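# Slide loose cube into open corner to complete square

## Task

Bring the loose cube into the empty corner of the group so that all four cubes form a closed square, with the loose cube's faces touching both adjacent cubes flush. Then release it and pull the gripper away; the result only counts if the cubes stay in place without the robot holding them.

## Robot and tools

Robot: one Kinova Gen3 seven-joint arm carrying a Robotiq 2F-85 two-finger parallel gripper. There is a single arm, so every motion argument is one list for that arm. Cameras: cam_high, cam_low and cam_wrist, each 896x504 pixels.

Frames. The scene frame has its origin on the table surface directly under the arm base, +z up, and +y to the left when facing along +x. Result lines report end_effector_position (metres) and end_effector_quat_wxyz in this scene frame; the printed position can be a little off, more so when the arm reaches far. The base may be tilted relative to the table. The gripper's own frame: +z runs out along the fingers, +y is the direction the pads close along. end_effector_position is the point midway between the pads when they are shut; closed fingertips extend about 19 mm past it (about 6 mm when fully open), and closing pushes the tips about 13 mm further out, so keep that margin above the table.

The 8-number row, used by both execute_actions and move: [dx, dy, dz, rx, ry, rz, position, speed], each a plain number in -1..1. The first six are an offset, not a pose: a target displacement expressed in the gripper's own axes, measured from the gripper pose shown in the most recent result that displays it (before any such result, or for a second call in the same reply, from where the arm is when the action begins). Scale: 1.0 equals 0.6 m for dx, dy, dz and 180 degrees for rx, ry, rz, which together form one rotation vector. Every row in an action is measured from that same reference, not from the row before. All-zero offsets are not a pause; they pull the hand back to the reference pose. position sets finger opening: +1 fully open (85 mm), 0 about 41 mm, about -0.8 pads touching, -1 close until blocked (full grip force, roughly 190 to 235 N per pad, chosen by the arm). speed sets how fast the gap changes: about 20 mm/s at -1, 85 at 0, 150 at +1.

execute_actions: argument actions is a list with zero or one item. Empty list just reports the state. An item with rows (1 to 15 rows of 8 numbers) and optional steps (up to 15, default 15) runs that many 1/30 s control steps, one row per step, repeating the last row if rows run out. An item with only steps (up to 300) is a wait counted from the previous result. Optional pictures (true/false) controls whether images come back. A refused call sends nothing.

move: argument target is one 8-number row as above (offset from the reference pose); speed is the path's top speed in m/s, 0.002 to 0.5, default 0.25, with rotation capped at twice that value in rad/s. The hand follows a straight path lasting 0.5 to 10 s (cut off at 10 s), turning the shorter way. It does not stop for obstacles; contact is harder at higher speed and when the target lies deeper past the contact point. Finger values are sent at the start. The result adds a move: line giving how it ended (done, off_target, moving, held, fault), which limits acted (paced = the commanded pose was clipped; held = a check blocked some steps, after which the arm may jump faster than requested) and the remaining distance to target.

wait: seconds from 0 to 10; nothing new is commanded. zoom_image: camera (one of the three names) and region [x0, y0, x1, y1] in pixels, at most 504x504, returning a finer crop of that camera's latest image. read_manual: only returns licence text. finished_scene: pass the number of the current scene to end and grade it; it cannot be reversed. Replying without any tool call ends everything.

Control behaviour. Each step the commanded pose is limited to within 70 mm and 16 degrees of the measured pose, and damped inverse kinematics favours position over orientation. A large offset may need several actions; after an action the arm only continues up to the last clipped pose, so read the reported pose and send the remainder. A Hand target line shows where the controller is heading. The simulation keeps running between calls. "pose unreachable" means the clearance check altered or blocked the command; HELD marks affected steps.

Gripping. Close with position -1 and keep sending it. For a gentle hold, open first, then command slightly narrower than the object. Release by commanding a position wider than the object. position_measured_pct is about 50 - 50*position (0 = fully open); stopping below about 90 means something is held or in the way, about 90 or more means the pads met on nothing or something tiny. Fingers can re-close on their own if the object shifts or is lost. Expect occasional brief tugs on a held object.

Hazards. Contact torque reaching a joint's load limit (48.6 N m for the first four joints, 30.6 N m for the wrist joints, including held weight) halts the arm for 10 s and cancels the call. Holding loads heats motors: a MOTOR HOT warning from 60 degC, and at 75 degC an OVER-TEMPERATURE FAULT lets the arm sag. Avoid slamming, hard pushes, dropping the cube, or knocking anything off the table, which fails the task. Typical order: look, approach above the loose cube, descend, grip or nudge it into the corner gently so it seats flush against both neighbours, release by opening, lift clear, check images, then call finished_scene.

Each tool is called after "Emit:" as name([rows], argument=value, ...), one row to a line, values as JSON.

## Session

Emit:
execute_actions(actions=[])

Scene clock: 0.00 s of 5100.00 s.
end_effector_position=(+0.3677, -0.1132, +0.3941) position_measured_pct=0.0 end_effector_quat_wxyz=(-0.205, -0.235, +0.608, +0.730)
Joint positions: [ 0.256  0.758 -0.158  1.358 -0.635  1.861  2.022]
Joint velocities: [ 0.  0. -0.  0. -0. -0.  0.]
Hand target: +0.368, -0.113, +0.394; -0.205, -0.235, +0.608, +0.730

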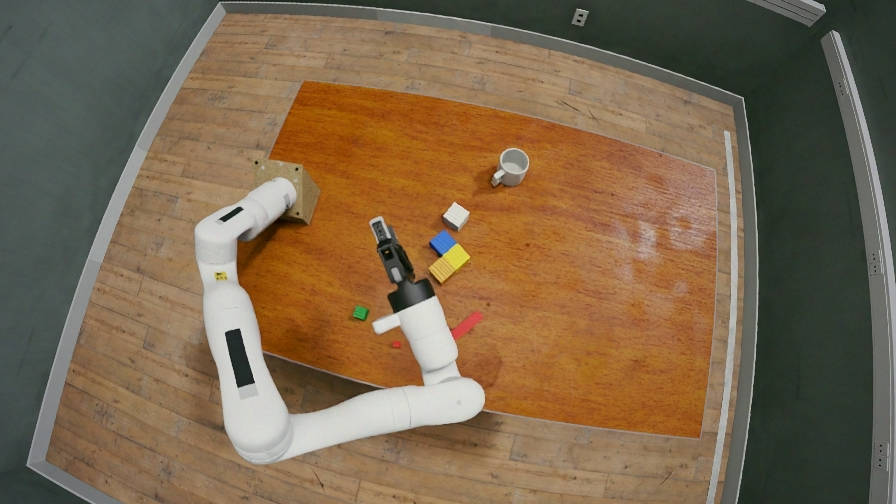

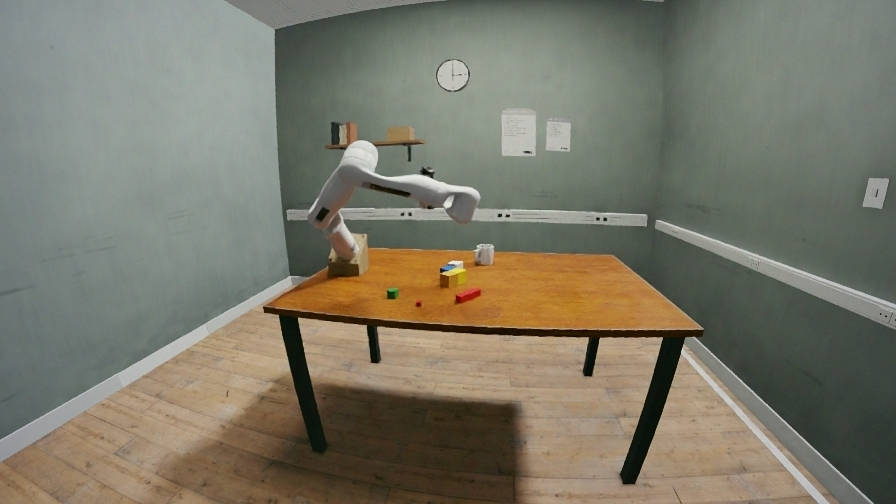

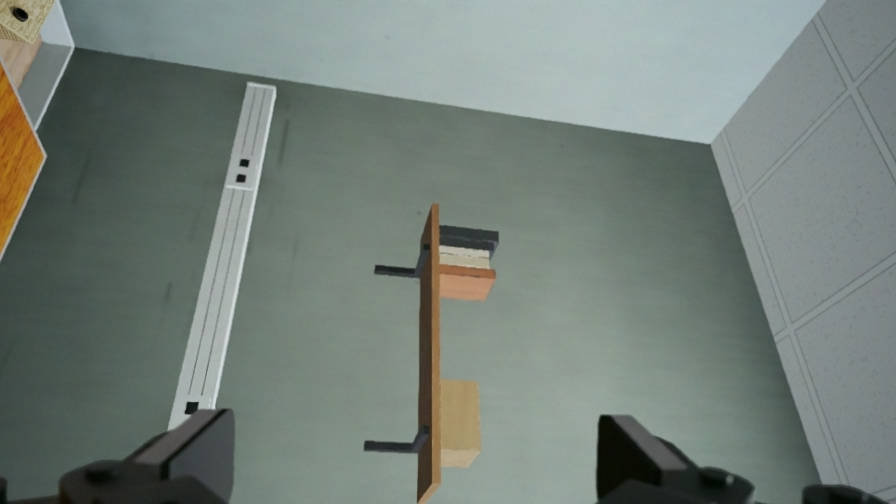

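Emit:
zoom_image(camera="cam_high", region=[390, 140, 550, 300])

Emit:
zoom_image(camera="cam_low", region=[380, 230, 520, 320])

Region (390, 140, 550, 300) of cam_high's 896x504 image, scaled by 3.150, with more detail than that image has.

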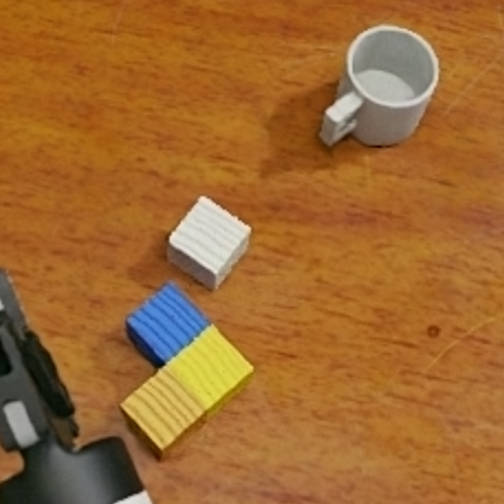

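Region (380, 230, 520, 320) of cam_low's 896x504 image, scaled by 3.600, with more detail than that image has; it fills the top 324 rows of this view, and the rest is white.

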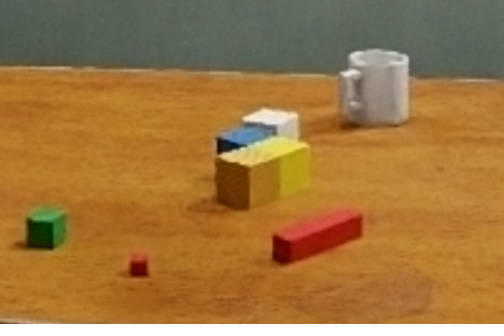

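Emit:
move(target=[-0.2822, -0.3855, 0.0868, 0.5271, 0.1593, -0.0934, 1, 0], speed=0.3)

Scene clock: 123.33 s of 5100.00 s.
end_effector_position=(+0.4709, +0.0666, +0.1884) position_measured_pct=0.0 end_effector_quat_wxyz=(-0.002, -0.537, +0.844, -0.000)
Joint positions: [-0.651  1.096  0.118  1.364  0.529  1.248  1.75 ]
Joint velocities: [-0.006  0.005 -0.004 -0.     0.002  0.001 -0.002]
Hand target: +0.471, +0.067, +0.188; -0.002, -0.537, +0.844, -0.000
Off the commanded pose: 0.003 m, 0 deg.
After step 90, 117.00 s passed at rest.
move: done

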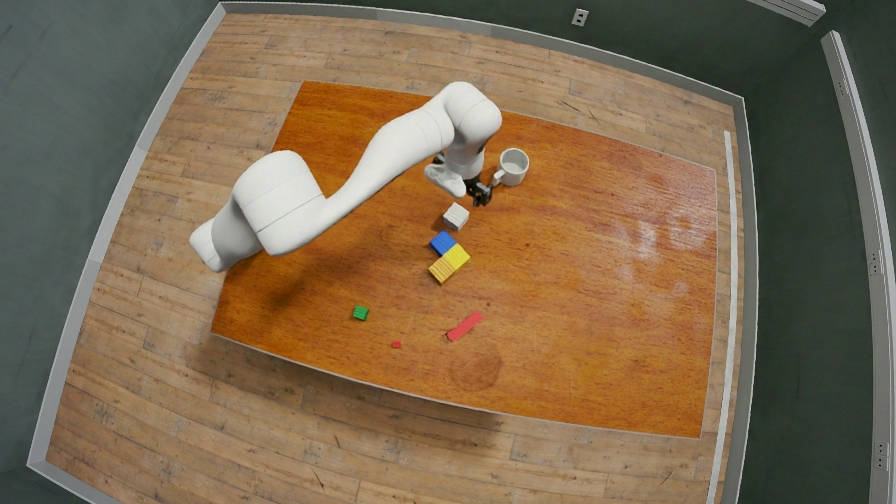

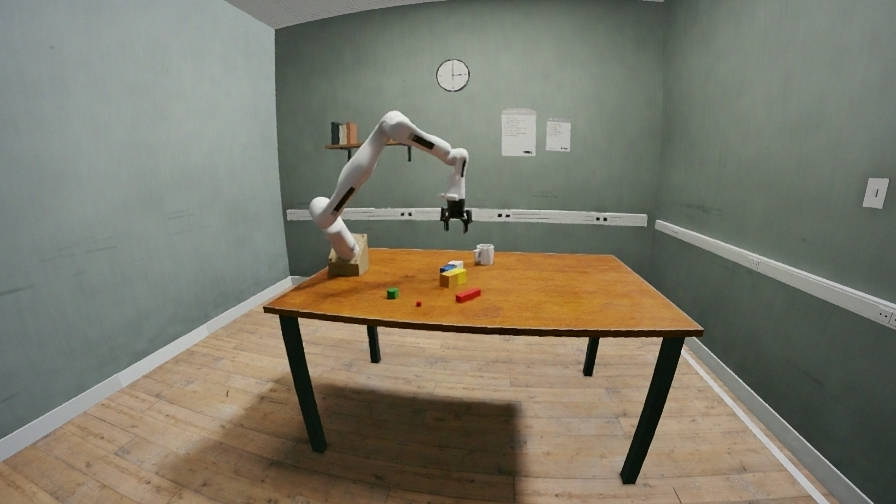

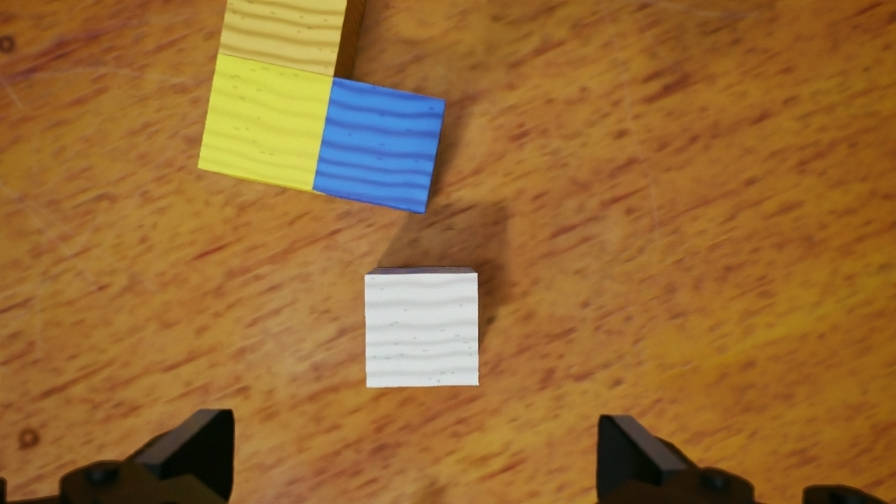

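Emit:
zoom_image(camera="cam_wrist", region=[340, 240, 510, 410])

Emit:
zoom_image(camera="cam_wrist", region=[180, 0, 480, 230])

Region (340, 240, 510, 410) of cam_wrist's 896x504 image, scaled by 2.965.

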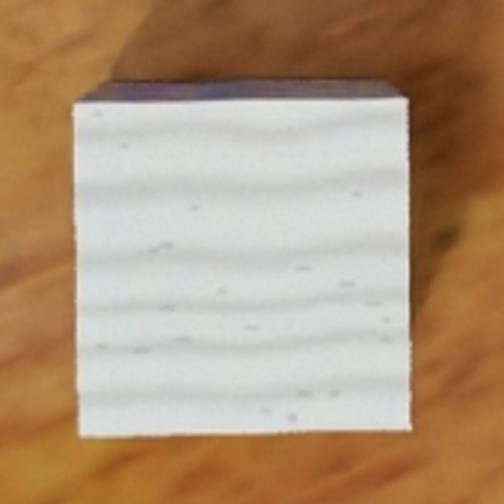

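Region (180, 0, 480, 230) of cam_wrist's 896x504 image, scaled by 1.680; it fills the top 386 rows of this view, and the rest is white.

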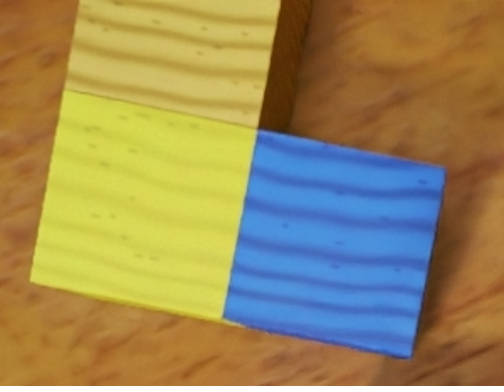

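Emit:
move(target=[0, 0.0007, 0.2532, 0, 0, -0.010, 0.55, 0], speed=0.15)

Scene clock: 198.13 s of 5100.00 s.
end_effector_position=(+0.4703, +0.0667, +0.0369) position_measured_pct=22.2 end_effector_quat_wxyz=(-0.002, -0.550, +0.835, +0.000)
Joint positions: [-0.528  1.258  0.175  1.506  0.647  0.918  1.69 ]
Joint velocities: [-0.     0.004 -0.    -0.001 -0.    -0.     0.   ]
Hand target: +0.470, +0.067, +0.037; -0.002, -0.550, +0.835, +0.000
Off the commanded pose: 0.001 m, 0 deg.
After step 90, 70.43 s passed at rest.
move: done

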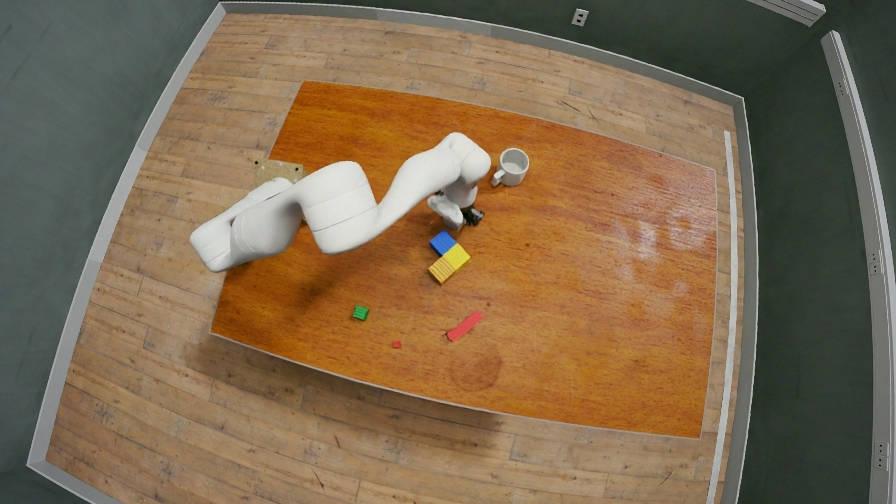

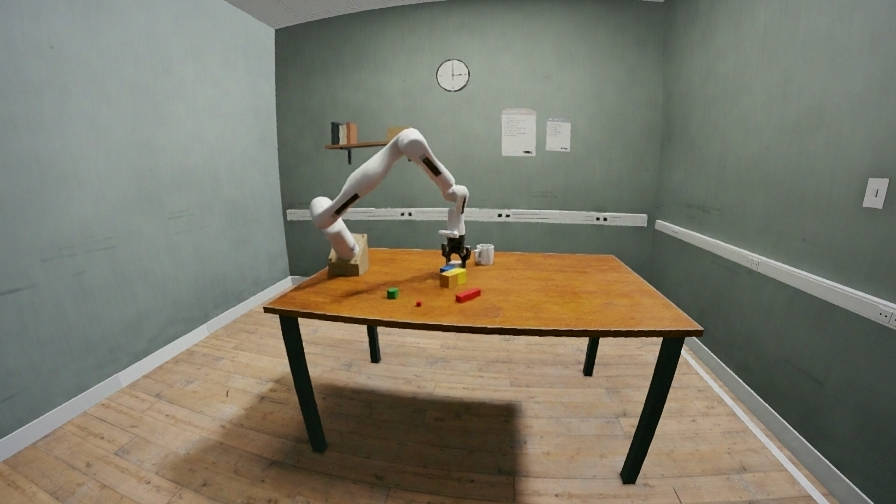

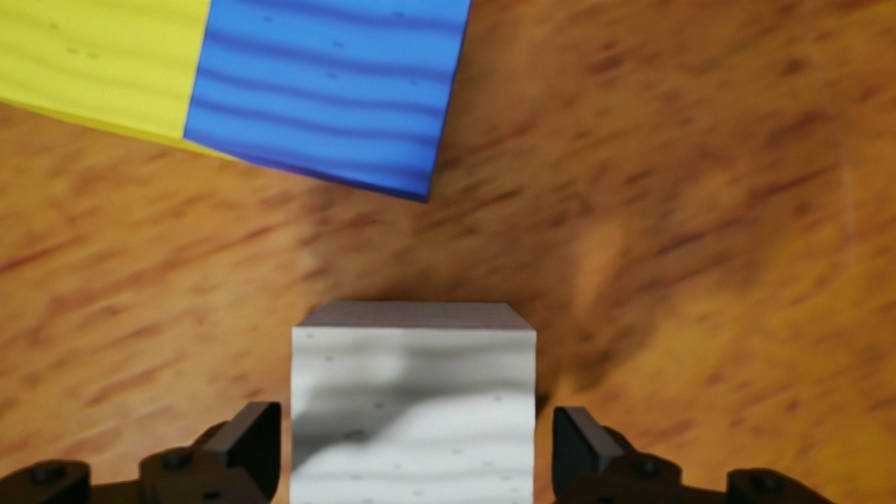

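Emit:
execute_actions([
  {"rows": [[0,0,0,0,0,0,-1,0]], "steps": 12},
])

Scene clock: 201.17 s of 5100.00 s.
end_effector_position=(+0.4705, +0.0669, +0.0375) position_measured_pct=43.3 end_effector_quat_wxyz=(-0.002, -0.550, +0.835, +0.000)
Joint positions: [-0.529  1.257  0.174  1.506  0.647  0.918  1.69 ]
Joint velocities: [-0.003 -0.     0.     0.    -0.     0.    -0.   ]
Hand target: +0.470, +0.067, +0.037; -0.002, -0.550, +0.835, +0.000
Off the commanded pose: 0.001 m, 0 deg.
Steps of this call (steps 1 to 79: nothing new was sent; steps 80 to 91: all 12 steps of this action). Readings (end_effector_position | what the end effector reports):
80: (+0.4702, +0.0667, +0.0368) | position_measured_pct=22.2
81: (+0.4702, +0.0667, +0.0369) | position_measured_pct=23.0
83: (+0.4703, +0.0667, +0.0369) | position_measured_pct=27.0
87: (+0.4703, +0.0667, +0.0370) | position_measured_pct=38.1
91: the state above

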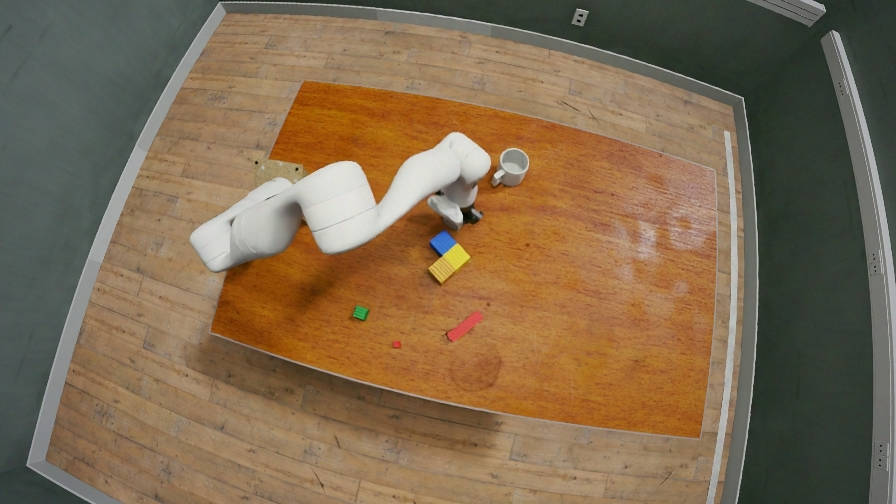

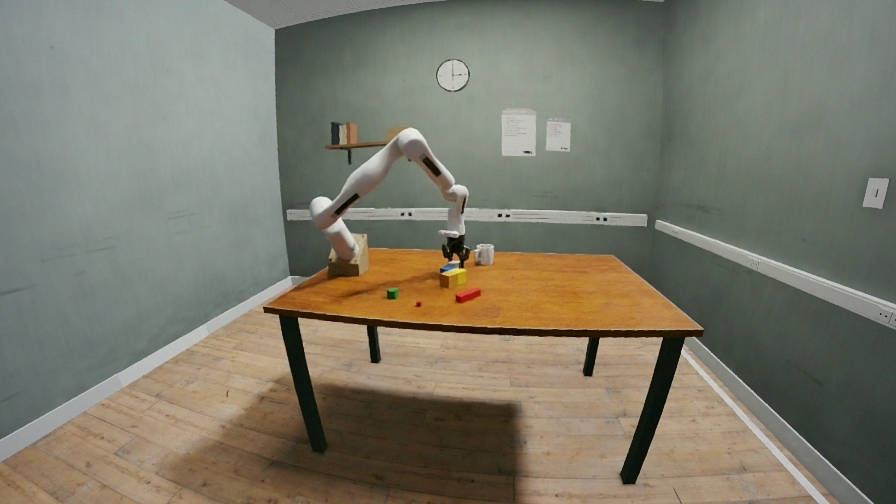

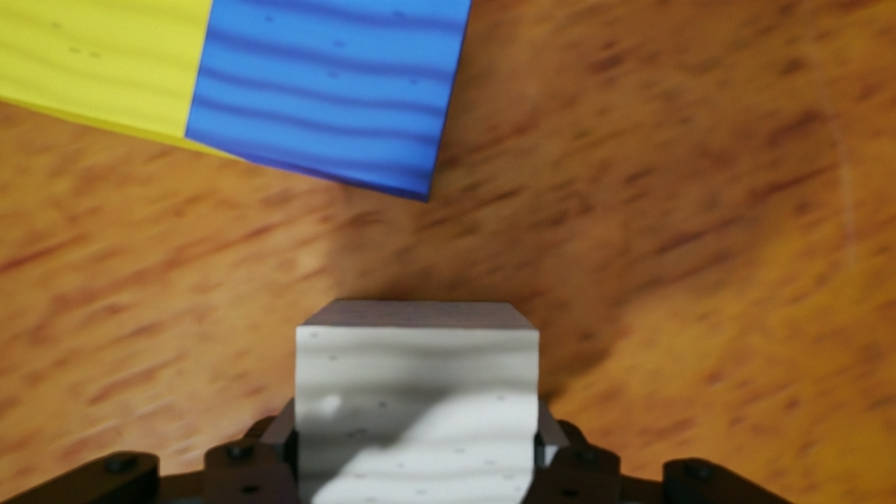

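Emit:
move(target=[0, 0, -0.108, 0, 0, 0, -1, 0], speed=0.15)

Scene clock: 210.37 s of 5100.00 s.
end_effector_position=(+0.4705, +0.0668, +0.1021) position_measured_pct=43.3 end_effector_quat_wxyz=(-0.002, -0.550, +0.835, +0.000)
Joint positions: [-0.58   1.176  0.142  1.468  0.596  1.052  1.727]
Joint velocities: [-0.    -0.003 -0.    -0.001 -0.     0.    -0.   ]
Hand target: +0.471, +0.067, +0.102; -0.002, -0.550, +0.835, +0.000
Off the commanded pose: 0.000 m, 0 deg.
After step 90, 5.43 s passed at rest.
move: done

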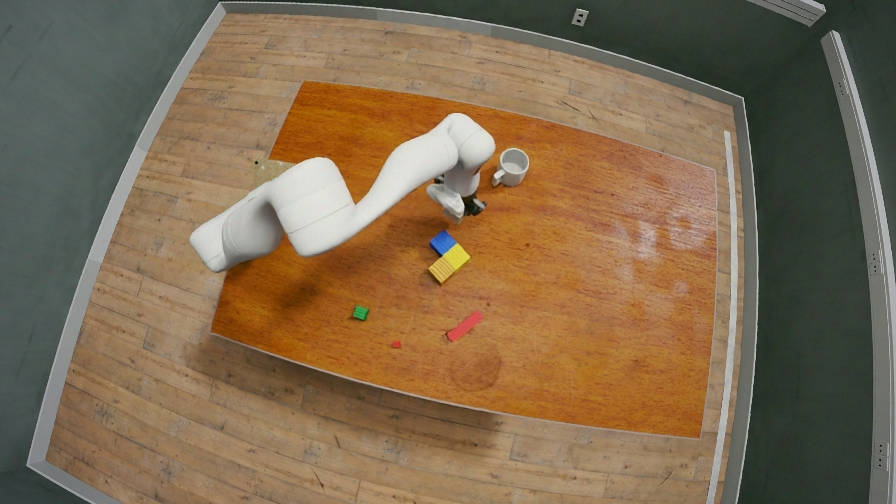

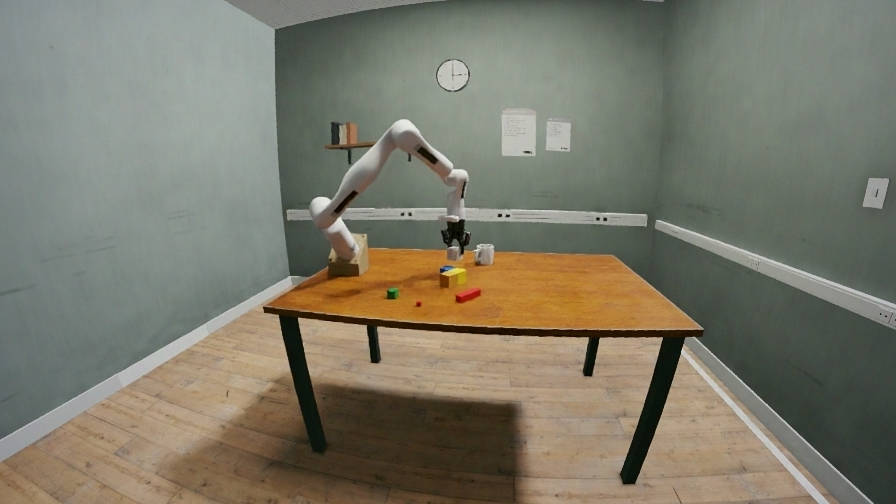

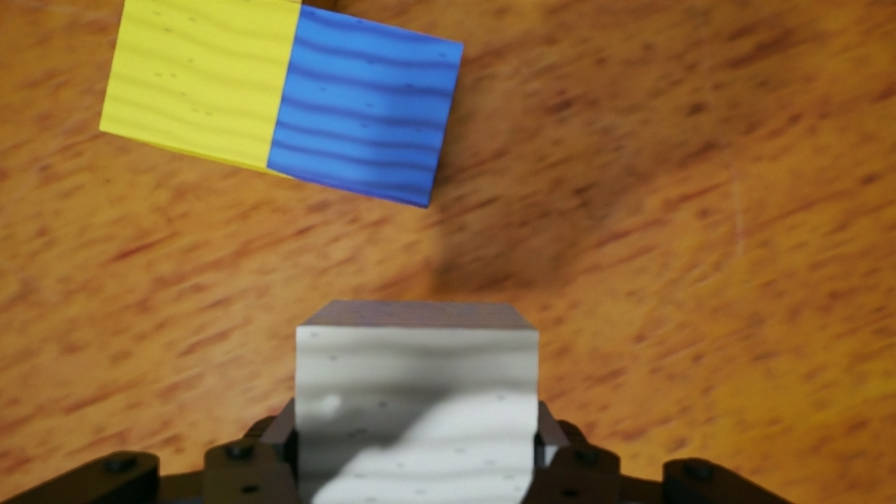

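Emit:
move(target=[0.2232, 0.0613, 0, 0, 0, -0.4356, -1, 0], speed=0.35)

Scene clock: 227.97 s of 5100.00 s.
end_effector_position=(+0.3837, -0.0412, +0.1025) position_measured_pct=43.3 end_effector_quat_wxyz=(+0.001, +0.954, -0.299, -0.000)
Joint positions: [-0.38   0.893 -0.109  1.925  0.898  1.036  2.815]
Joint velocities: [ 0.003 -0.005  0.002  0.002 -0.001 -0.001  0.002]
Hand target: +0.384, -0.041, +0.102; +0.001, +0.954, -0.299, -0.000
Off the commanded pose: 0.000 m, 0 deg.
After step 90, 12.27 s passed at rest.
move: done

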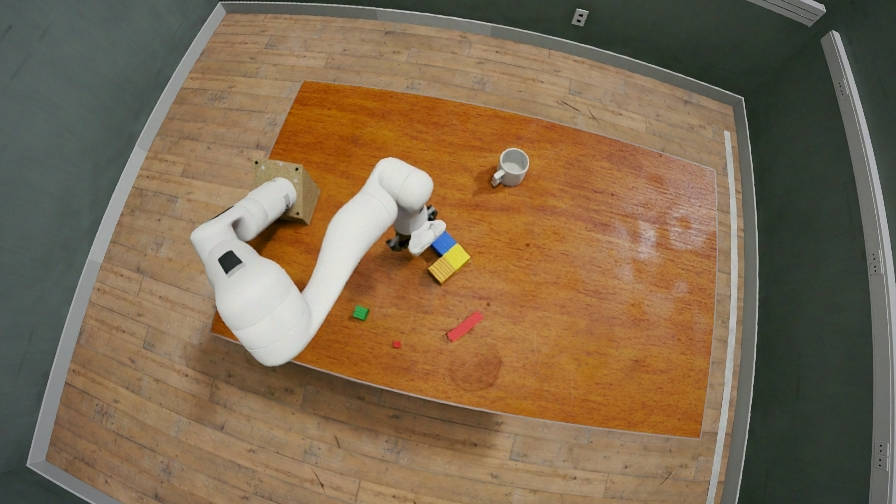

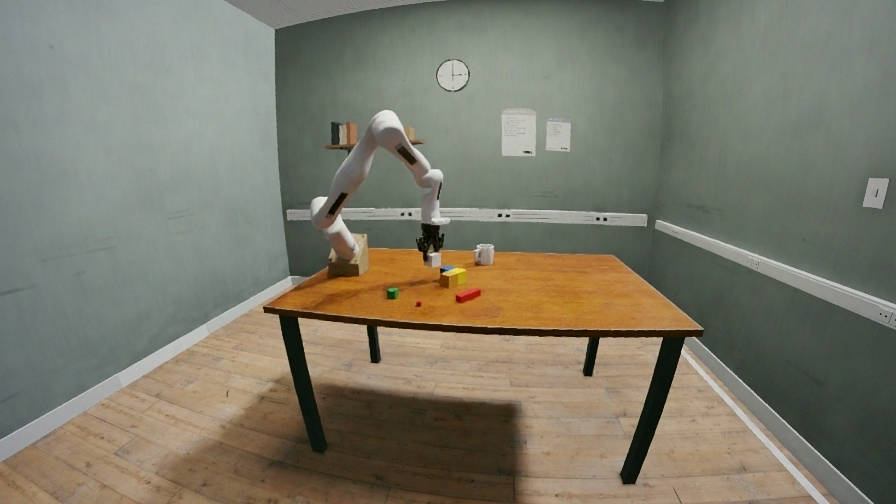

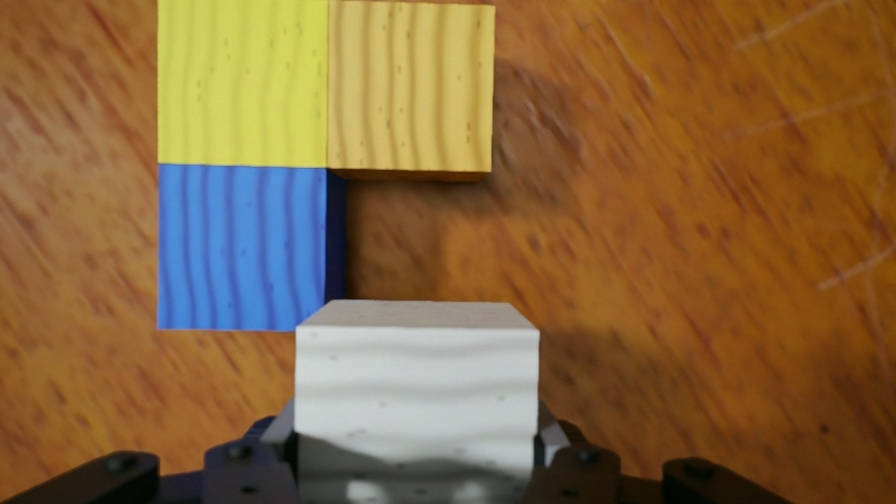

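Emit:
zoom_image(camera="cam_wrist", region=[270, 140, 550, 340])

Emit:
zoom_image(camera="cam_wrist", region=[140, 0, 510, 340])

Region (270, 140, 550, 340) of cam_wrist's 896x504 image, scaled by 1.800; it fills the top 360 rows of this view, and the rest is white.

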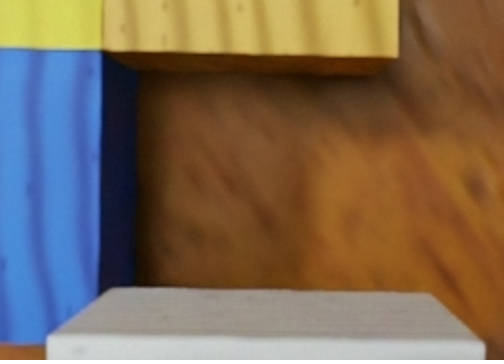

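Region (140, 0, 510, 340) of cam_wrist's 896x504 image, scaled by 1.362; it fills the top 463 rows of this view, and the rest is white.

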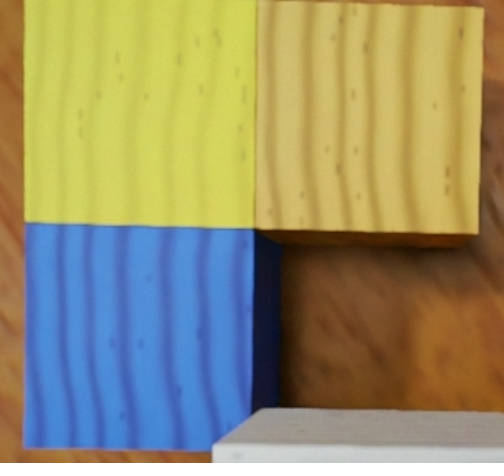

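Emit:
move(target=[0.005, -0.0027, 0.1065, 0, 0, 0.003, -1, 0], speed=0.08)

Scene clock: 269.17 s of 5100.00 s.
end_effector_position=(+0.3871, -0.0415, +0.0388) position_measured_pct=43.3 end_effector_quat_wxyz=(+0.001, +0.953, -0.304, -0.000)
Joint positions: [-0.325  0.992 -0.043  1.956  1.025  0.903  2.73 ]
Joint velocities: [ 0.001  0.004  0.     0.    -0.    -0.001  0.   ]
Hand target: +0.387, -0.041, +0.039; +0.001, +0.953, -0.304, -0.000
Off the commanded pose: 0.000 m, 0 deg.
After step 90, 37.10 s passed at rest.
move: done

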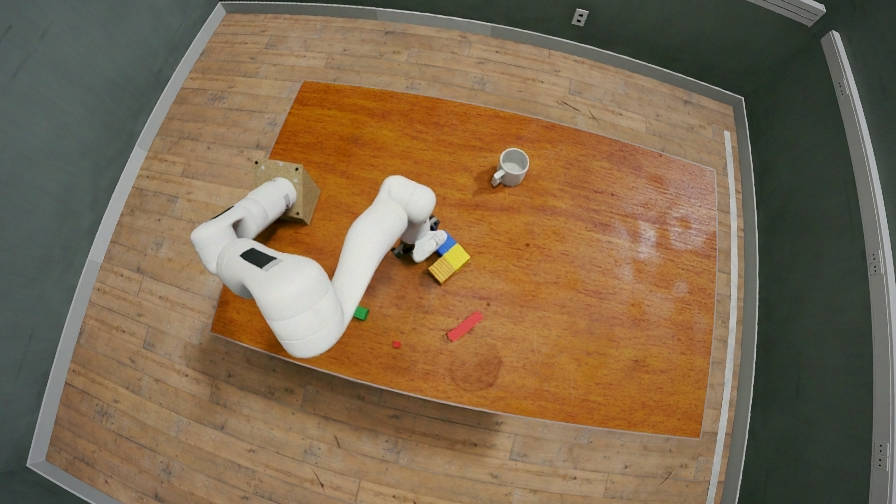

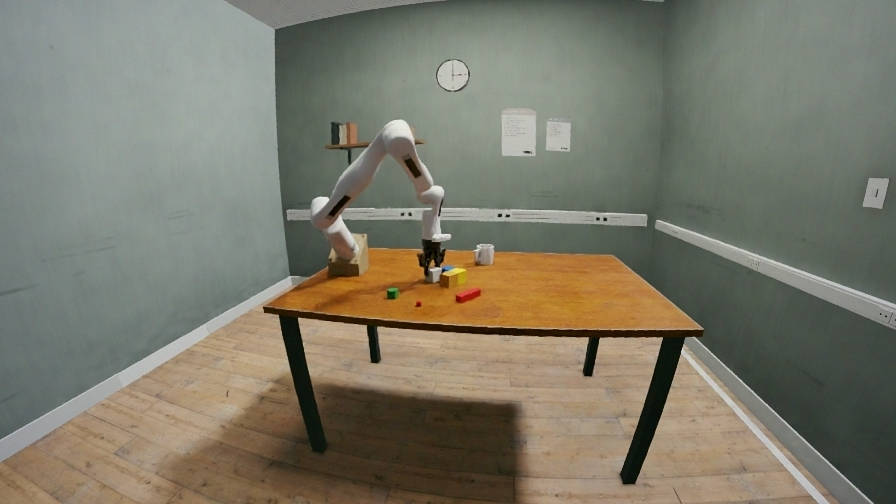

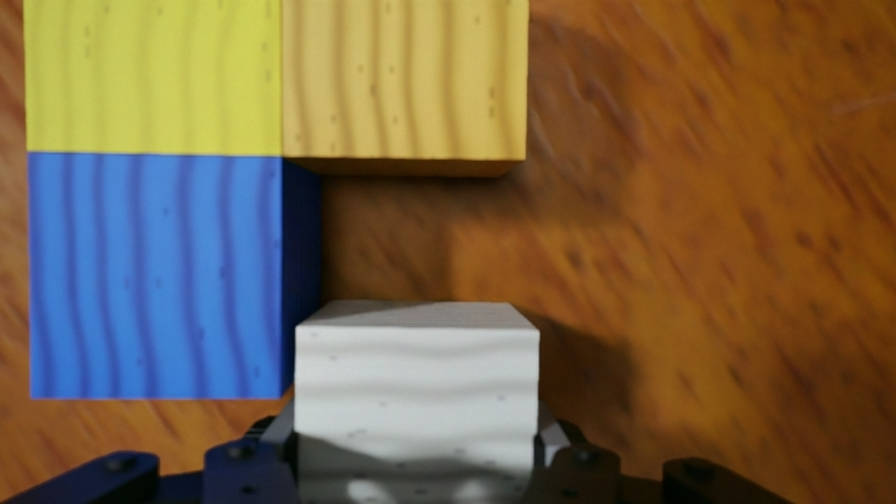

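Emit:
zoom_image(camera="cam_wrist", region=[230, 240, 400, 410])

Emit:
zoom_image(camera="cam_wrist", region=[10, 120, 510, 420])

Region (230, 240, 400, 410) of cam_wrist's 896x504 image, scaled by 2.965.

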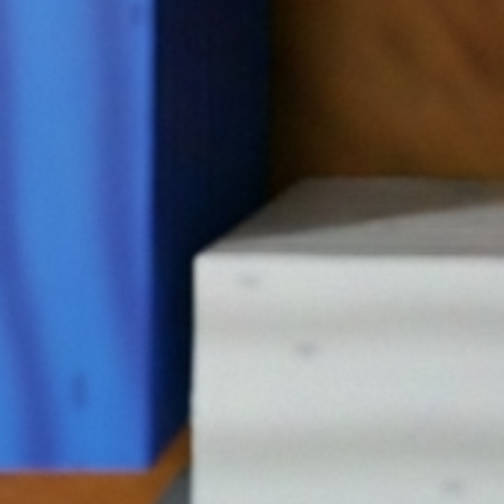

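Region (10, 120, 510, 420) of cam_wrist's 896x504 image, scaled by 1.008; it fills the top 302 rows of this view, and the rest is white.

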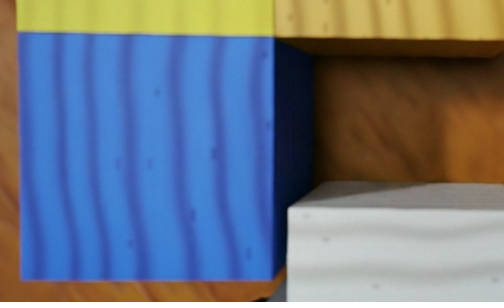

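Emit:
execute_actions([
  {"rows": [[0,-0.0004,0.0003,0,0,-0.0005,-1,0],[0,-0.0008,0.0006,0,0,-0.001,-1,0],[0,-0.0012,0.0009,0,0,-0.0015,-1,0],[0,-0.0016,0.0012,0,0,-0.002,-1,0],[0,-0.002,0.0015,0,0,-0.0025,-1,0],[0,-0.0024,0.0018,0,0,-0.003,-1,0],[0,-0.0027,0.0021,0,0,-0.0035,-1,0],[0,-0.0027,0.0023,0,0,-0.0039,-1,0]], "steps": 13},
])

Emit:
zoom_image(camera="cam_wrist", region=[230, 240, 400, 410])

Scene clock: 323.43 s of 5100.00 s.
end_effector_position=(+0.3881, -0.0402, +0.0376) position_measured_pct=43.3 end_effector_quat_wxyz=(+0.001, +0.955, -0.298, -0.000)
Joint positions: [-0.323  0.997 -0.045  1.952  1.027  0.903  2.74 ]
Joint velocities: [ 0.001  0.001 -0.    -0.001 -0.     0.001  0.001]
Hand target: +0.388, -0.040, +0.037; +0.001, +0.955, -0.298, -0.000
Off the commanded pose: 0.000 m, 0 deg.
Steps of this call (steps 1 to 90: nothing new was sent; then 50.83 s passed at rest; steps 91 to 103: all 13 steps of this action). Readings (end_effector_position | what the end effector reports):
91: (+0.3870, -0.0415, +0.0387) | position_measured_pct=43.3
92: (+0.3872, -0.0414, +0.0386) | position_measured_pct=43.3
94: (+0.3874, -0.0410, +0.0383) | position_measured_pct=43.3
98: (+0.3880, -0.0403, +0.0377) | position_measured_pct=43.3
103: the state above

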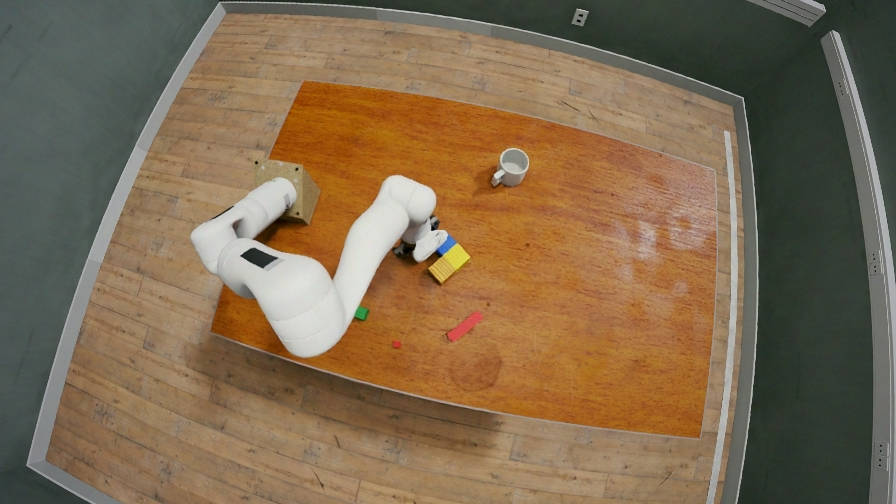

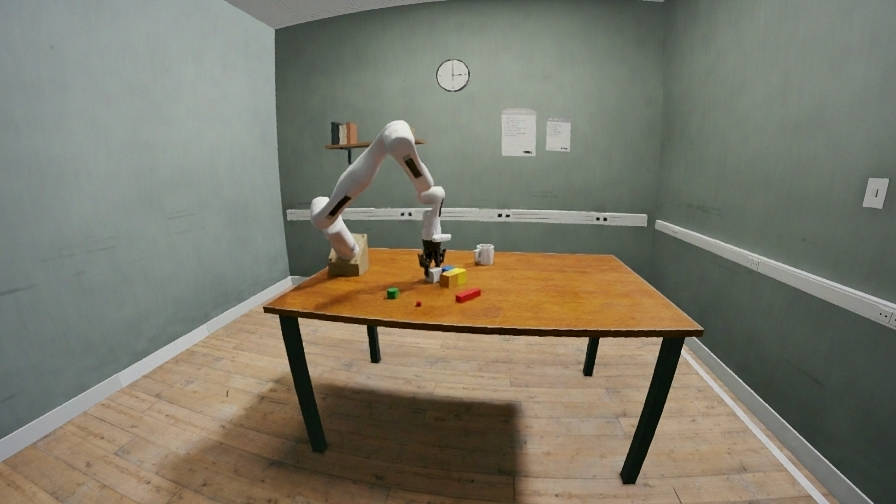

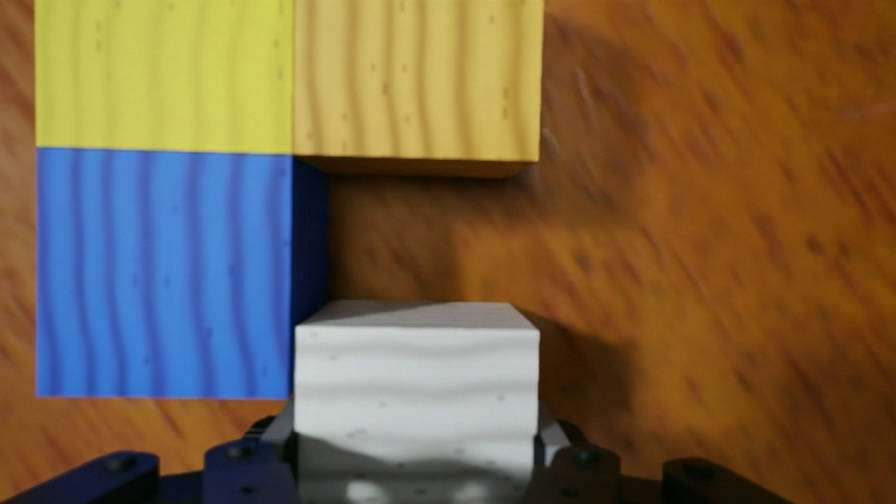

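Region (230, 240, 400, 410) of cam_wrist's 896x504 image, scaled by 2.965.

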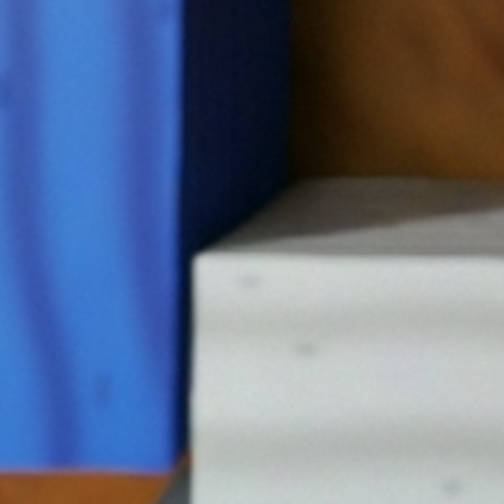

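Emit:
execute_actions([
  {"rows": [[0,0,0,0,0,0,0.45,0.3],[0,0,0,0,0,0,0.45,0.3],[0,0,0,0,0,0,0.45,0.3],[0,0,0,0,0,0,0.45,0.3],[0,0,0,0,0,0,0.45,0.3],[0,0,0,0,0,0,0.45,0.3],[-0.0017,0,0,0,0,0,0.45,0.3],[-0.0058,0,0,0,0,0,0.45,0.3],[-0.0125,0,0,0,0,0,0.45,0.3],[-0.021,0,0,0,0,0,0.45,0.3],[-0.031,0,0,0,0,0,0.45,0.3],[-0.041,0,0,0,0,0,0.45,0.3],[-0.0495,0,0,0,0,0,0.45,0.3],[-0.055,0,0,0,0,0,0.45,0.3],[-0.0575,0,0,0,0,0,0.45,0.3]], "steps": 15},
])

Scene clock: 340.00 s of 5100.00 s.
end_effector_position=(+0.3652, -0.0244, +0.0376) position_measured_pct=27.4 end_effector_quat_wxyz=(+0.001, +0.955, -0.297, -0.001)
Joint positions: [-0.367  1.019 -0.05   2.     1.035  0.878  2.656]
Joint velocities: [-0.191  0.1   -0.038  0.208  0.035 -0.129 -0.405]
Hand target: +0.360, -0.021, +0.037; +0.001, +0.955, -0.298, -0.001
Off the commanded pose: 0.007 m, 0 deg.
Steps of this call (steps 1 to 90: nothing new was sent; then 13.07 s passed at rest; steps 91 to 105: all 15 steps of this action). Readings (end_effector_position | what the end effector reports):
91: (+0.3881, -0.0402, +0.0376) | position_measured_pct=43.3
92: (+0.3881, -0.0402, +0.0375) | position_measured_pct=43.3
94: (+0.3881, -0.0402, +0.0375) | position_measured_pct=37.7
98: (+0.3874, -0.0397, +0.0376) | position_measured_pct=28.6
105: the state above

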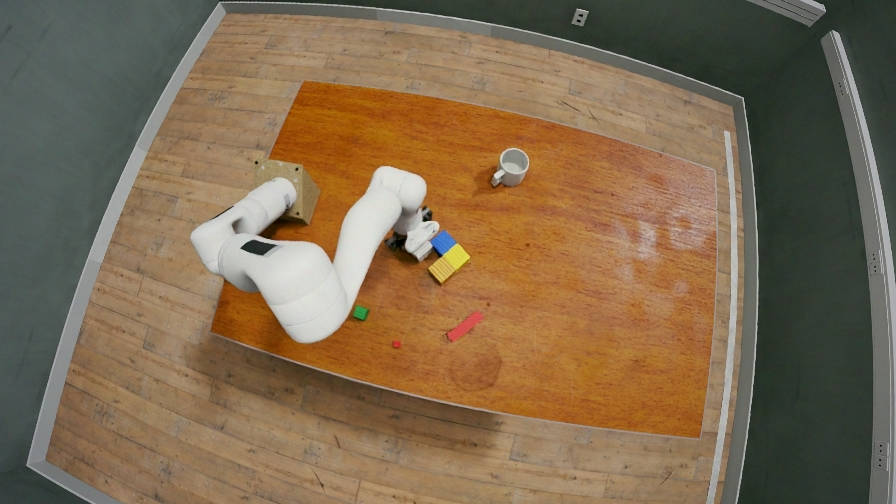

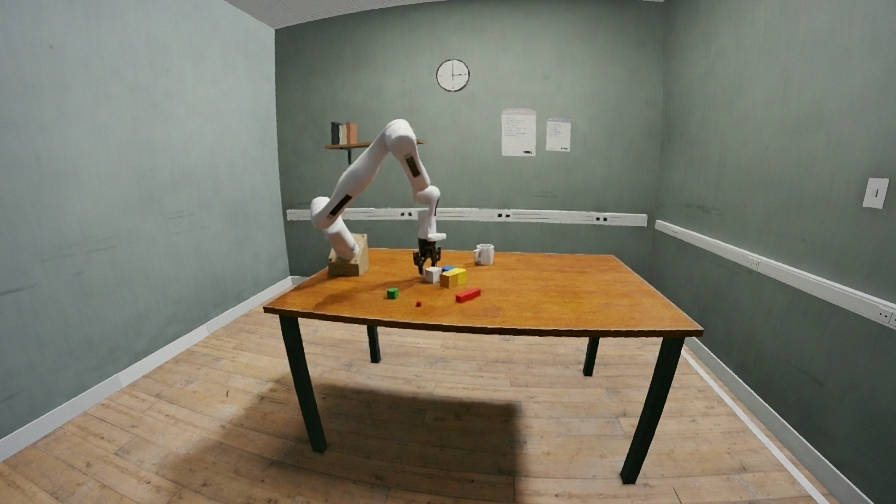

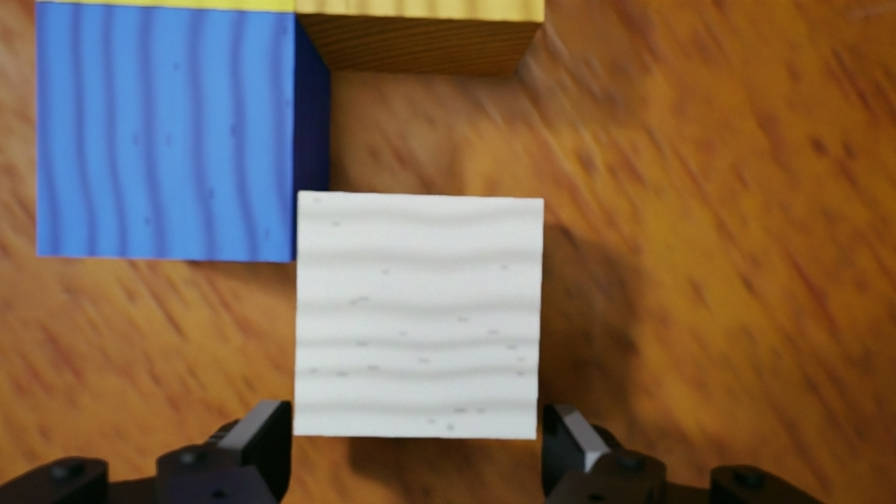

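Emit:
execute_actions(actions=[])

Scene clock: 343.53 s of 5100.00 s.
end_effector_position=(+0.3599, -0.0209, +0.0375) position_measured_pct=27.4 end_effector_quat_wxyz=(+0.001, +0.955, -0.298, -0.001)
Joint positions: [-0.378  1.024 -0.051  2.011  1.038  0.871  2.634]
Joint velocities: [-0.001 -0.    -0.    -0.    -0.    -0.     0.   ]
Hand target: +0.360, -0.021, +0.037; +0.001, +0.955, -0.298, -0.001
Off the commanded pose: 0.000 m, 0 deg.
Steps of this call (steps 1 to 90: nothing new was sent; then 0.53 s passed at rest). Readings (end_effector_position | what the end effector reports):
1: (+0.3623, -0.0223, +0.0376) | position_measured_pct=27.4
2: (+0.3607, -0.0212, +0.0375) | position_measured_pct=27.4
4: (+0.3601, -0.0211, +0.0374) | position_measured_pct=27.4
8: (+0.3599, -0.0211, +0.0374) | position_measured_pct=27.4
90: the state above

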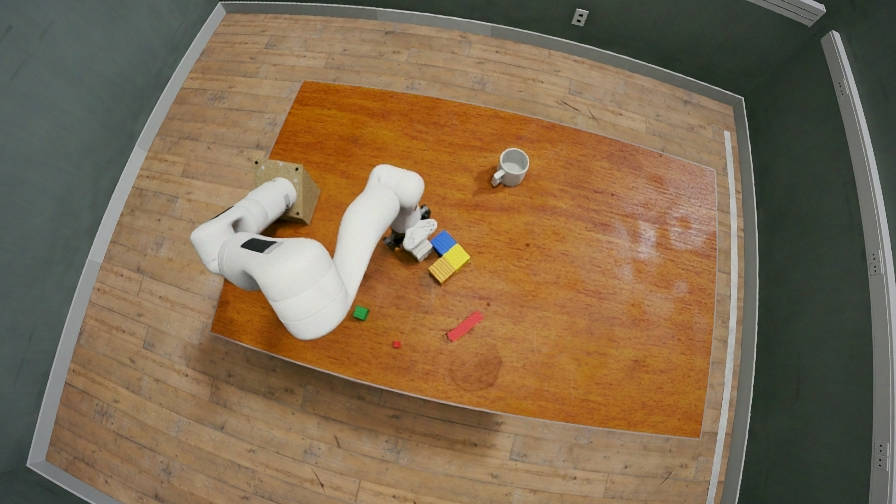

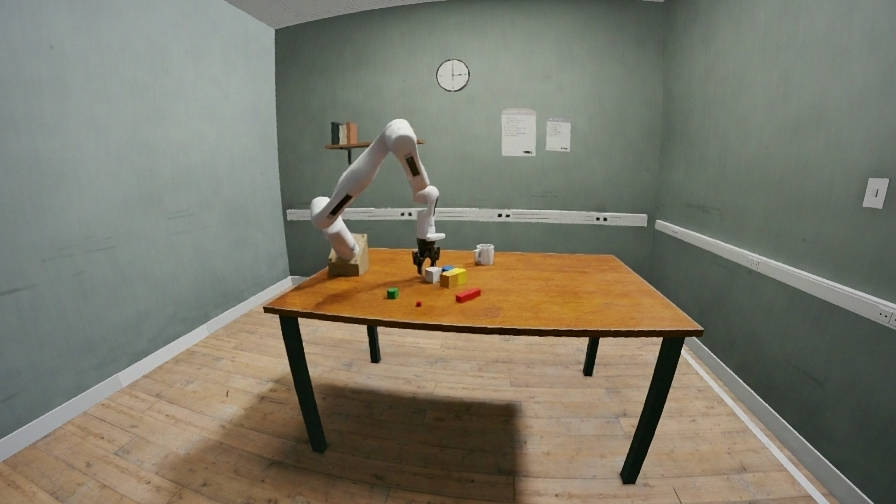

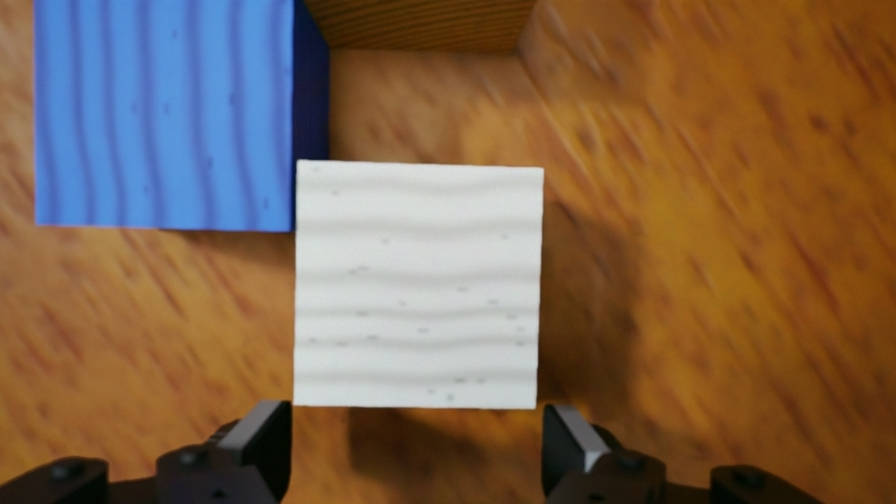

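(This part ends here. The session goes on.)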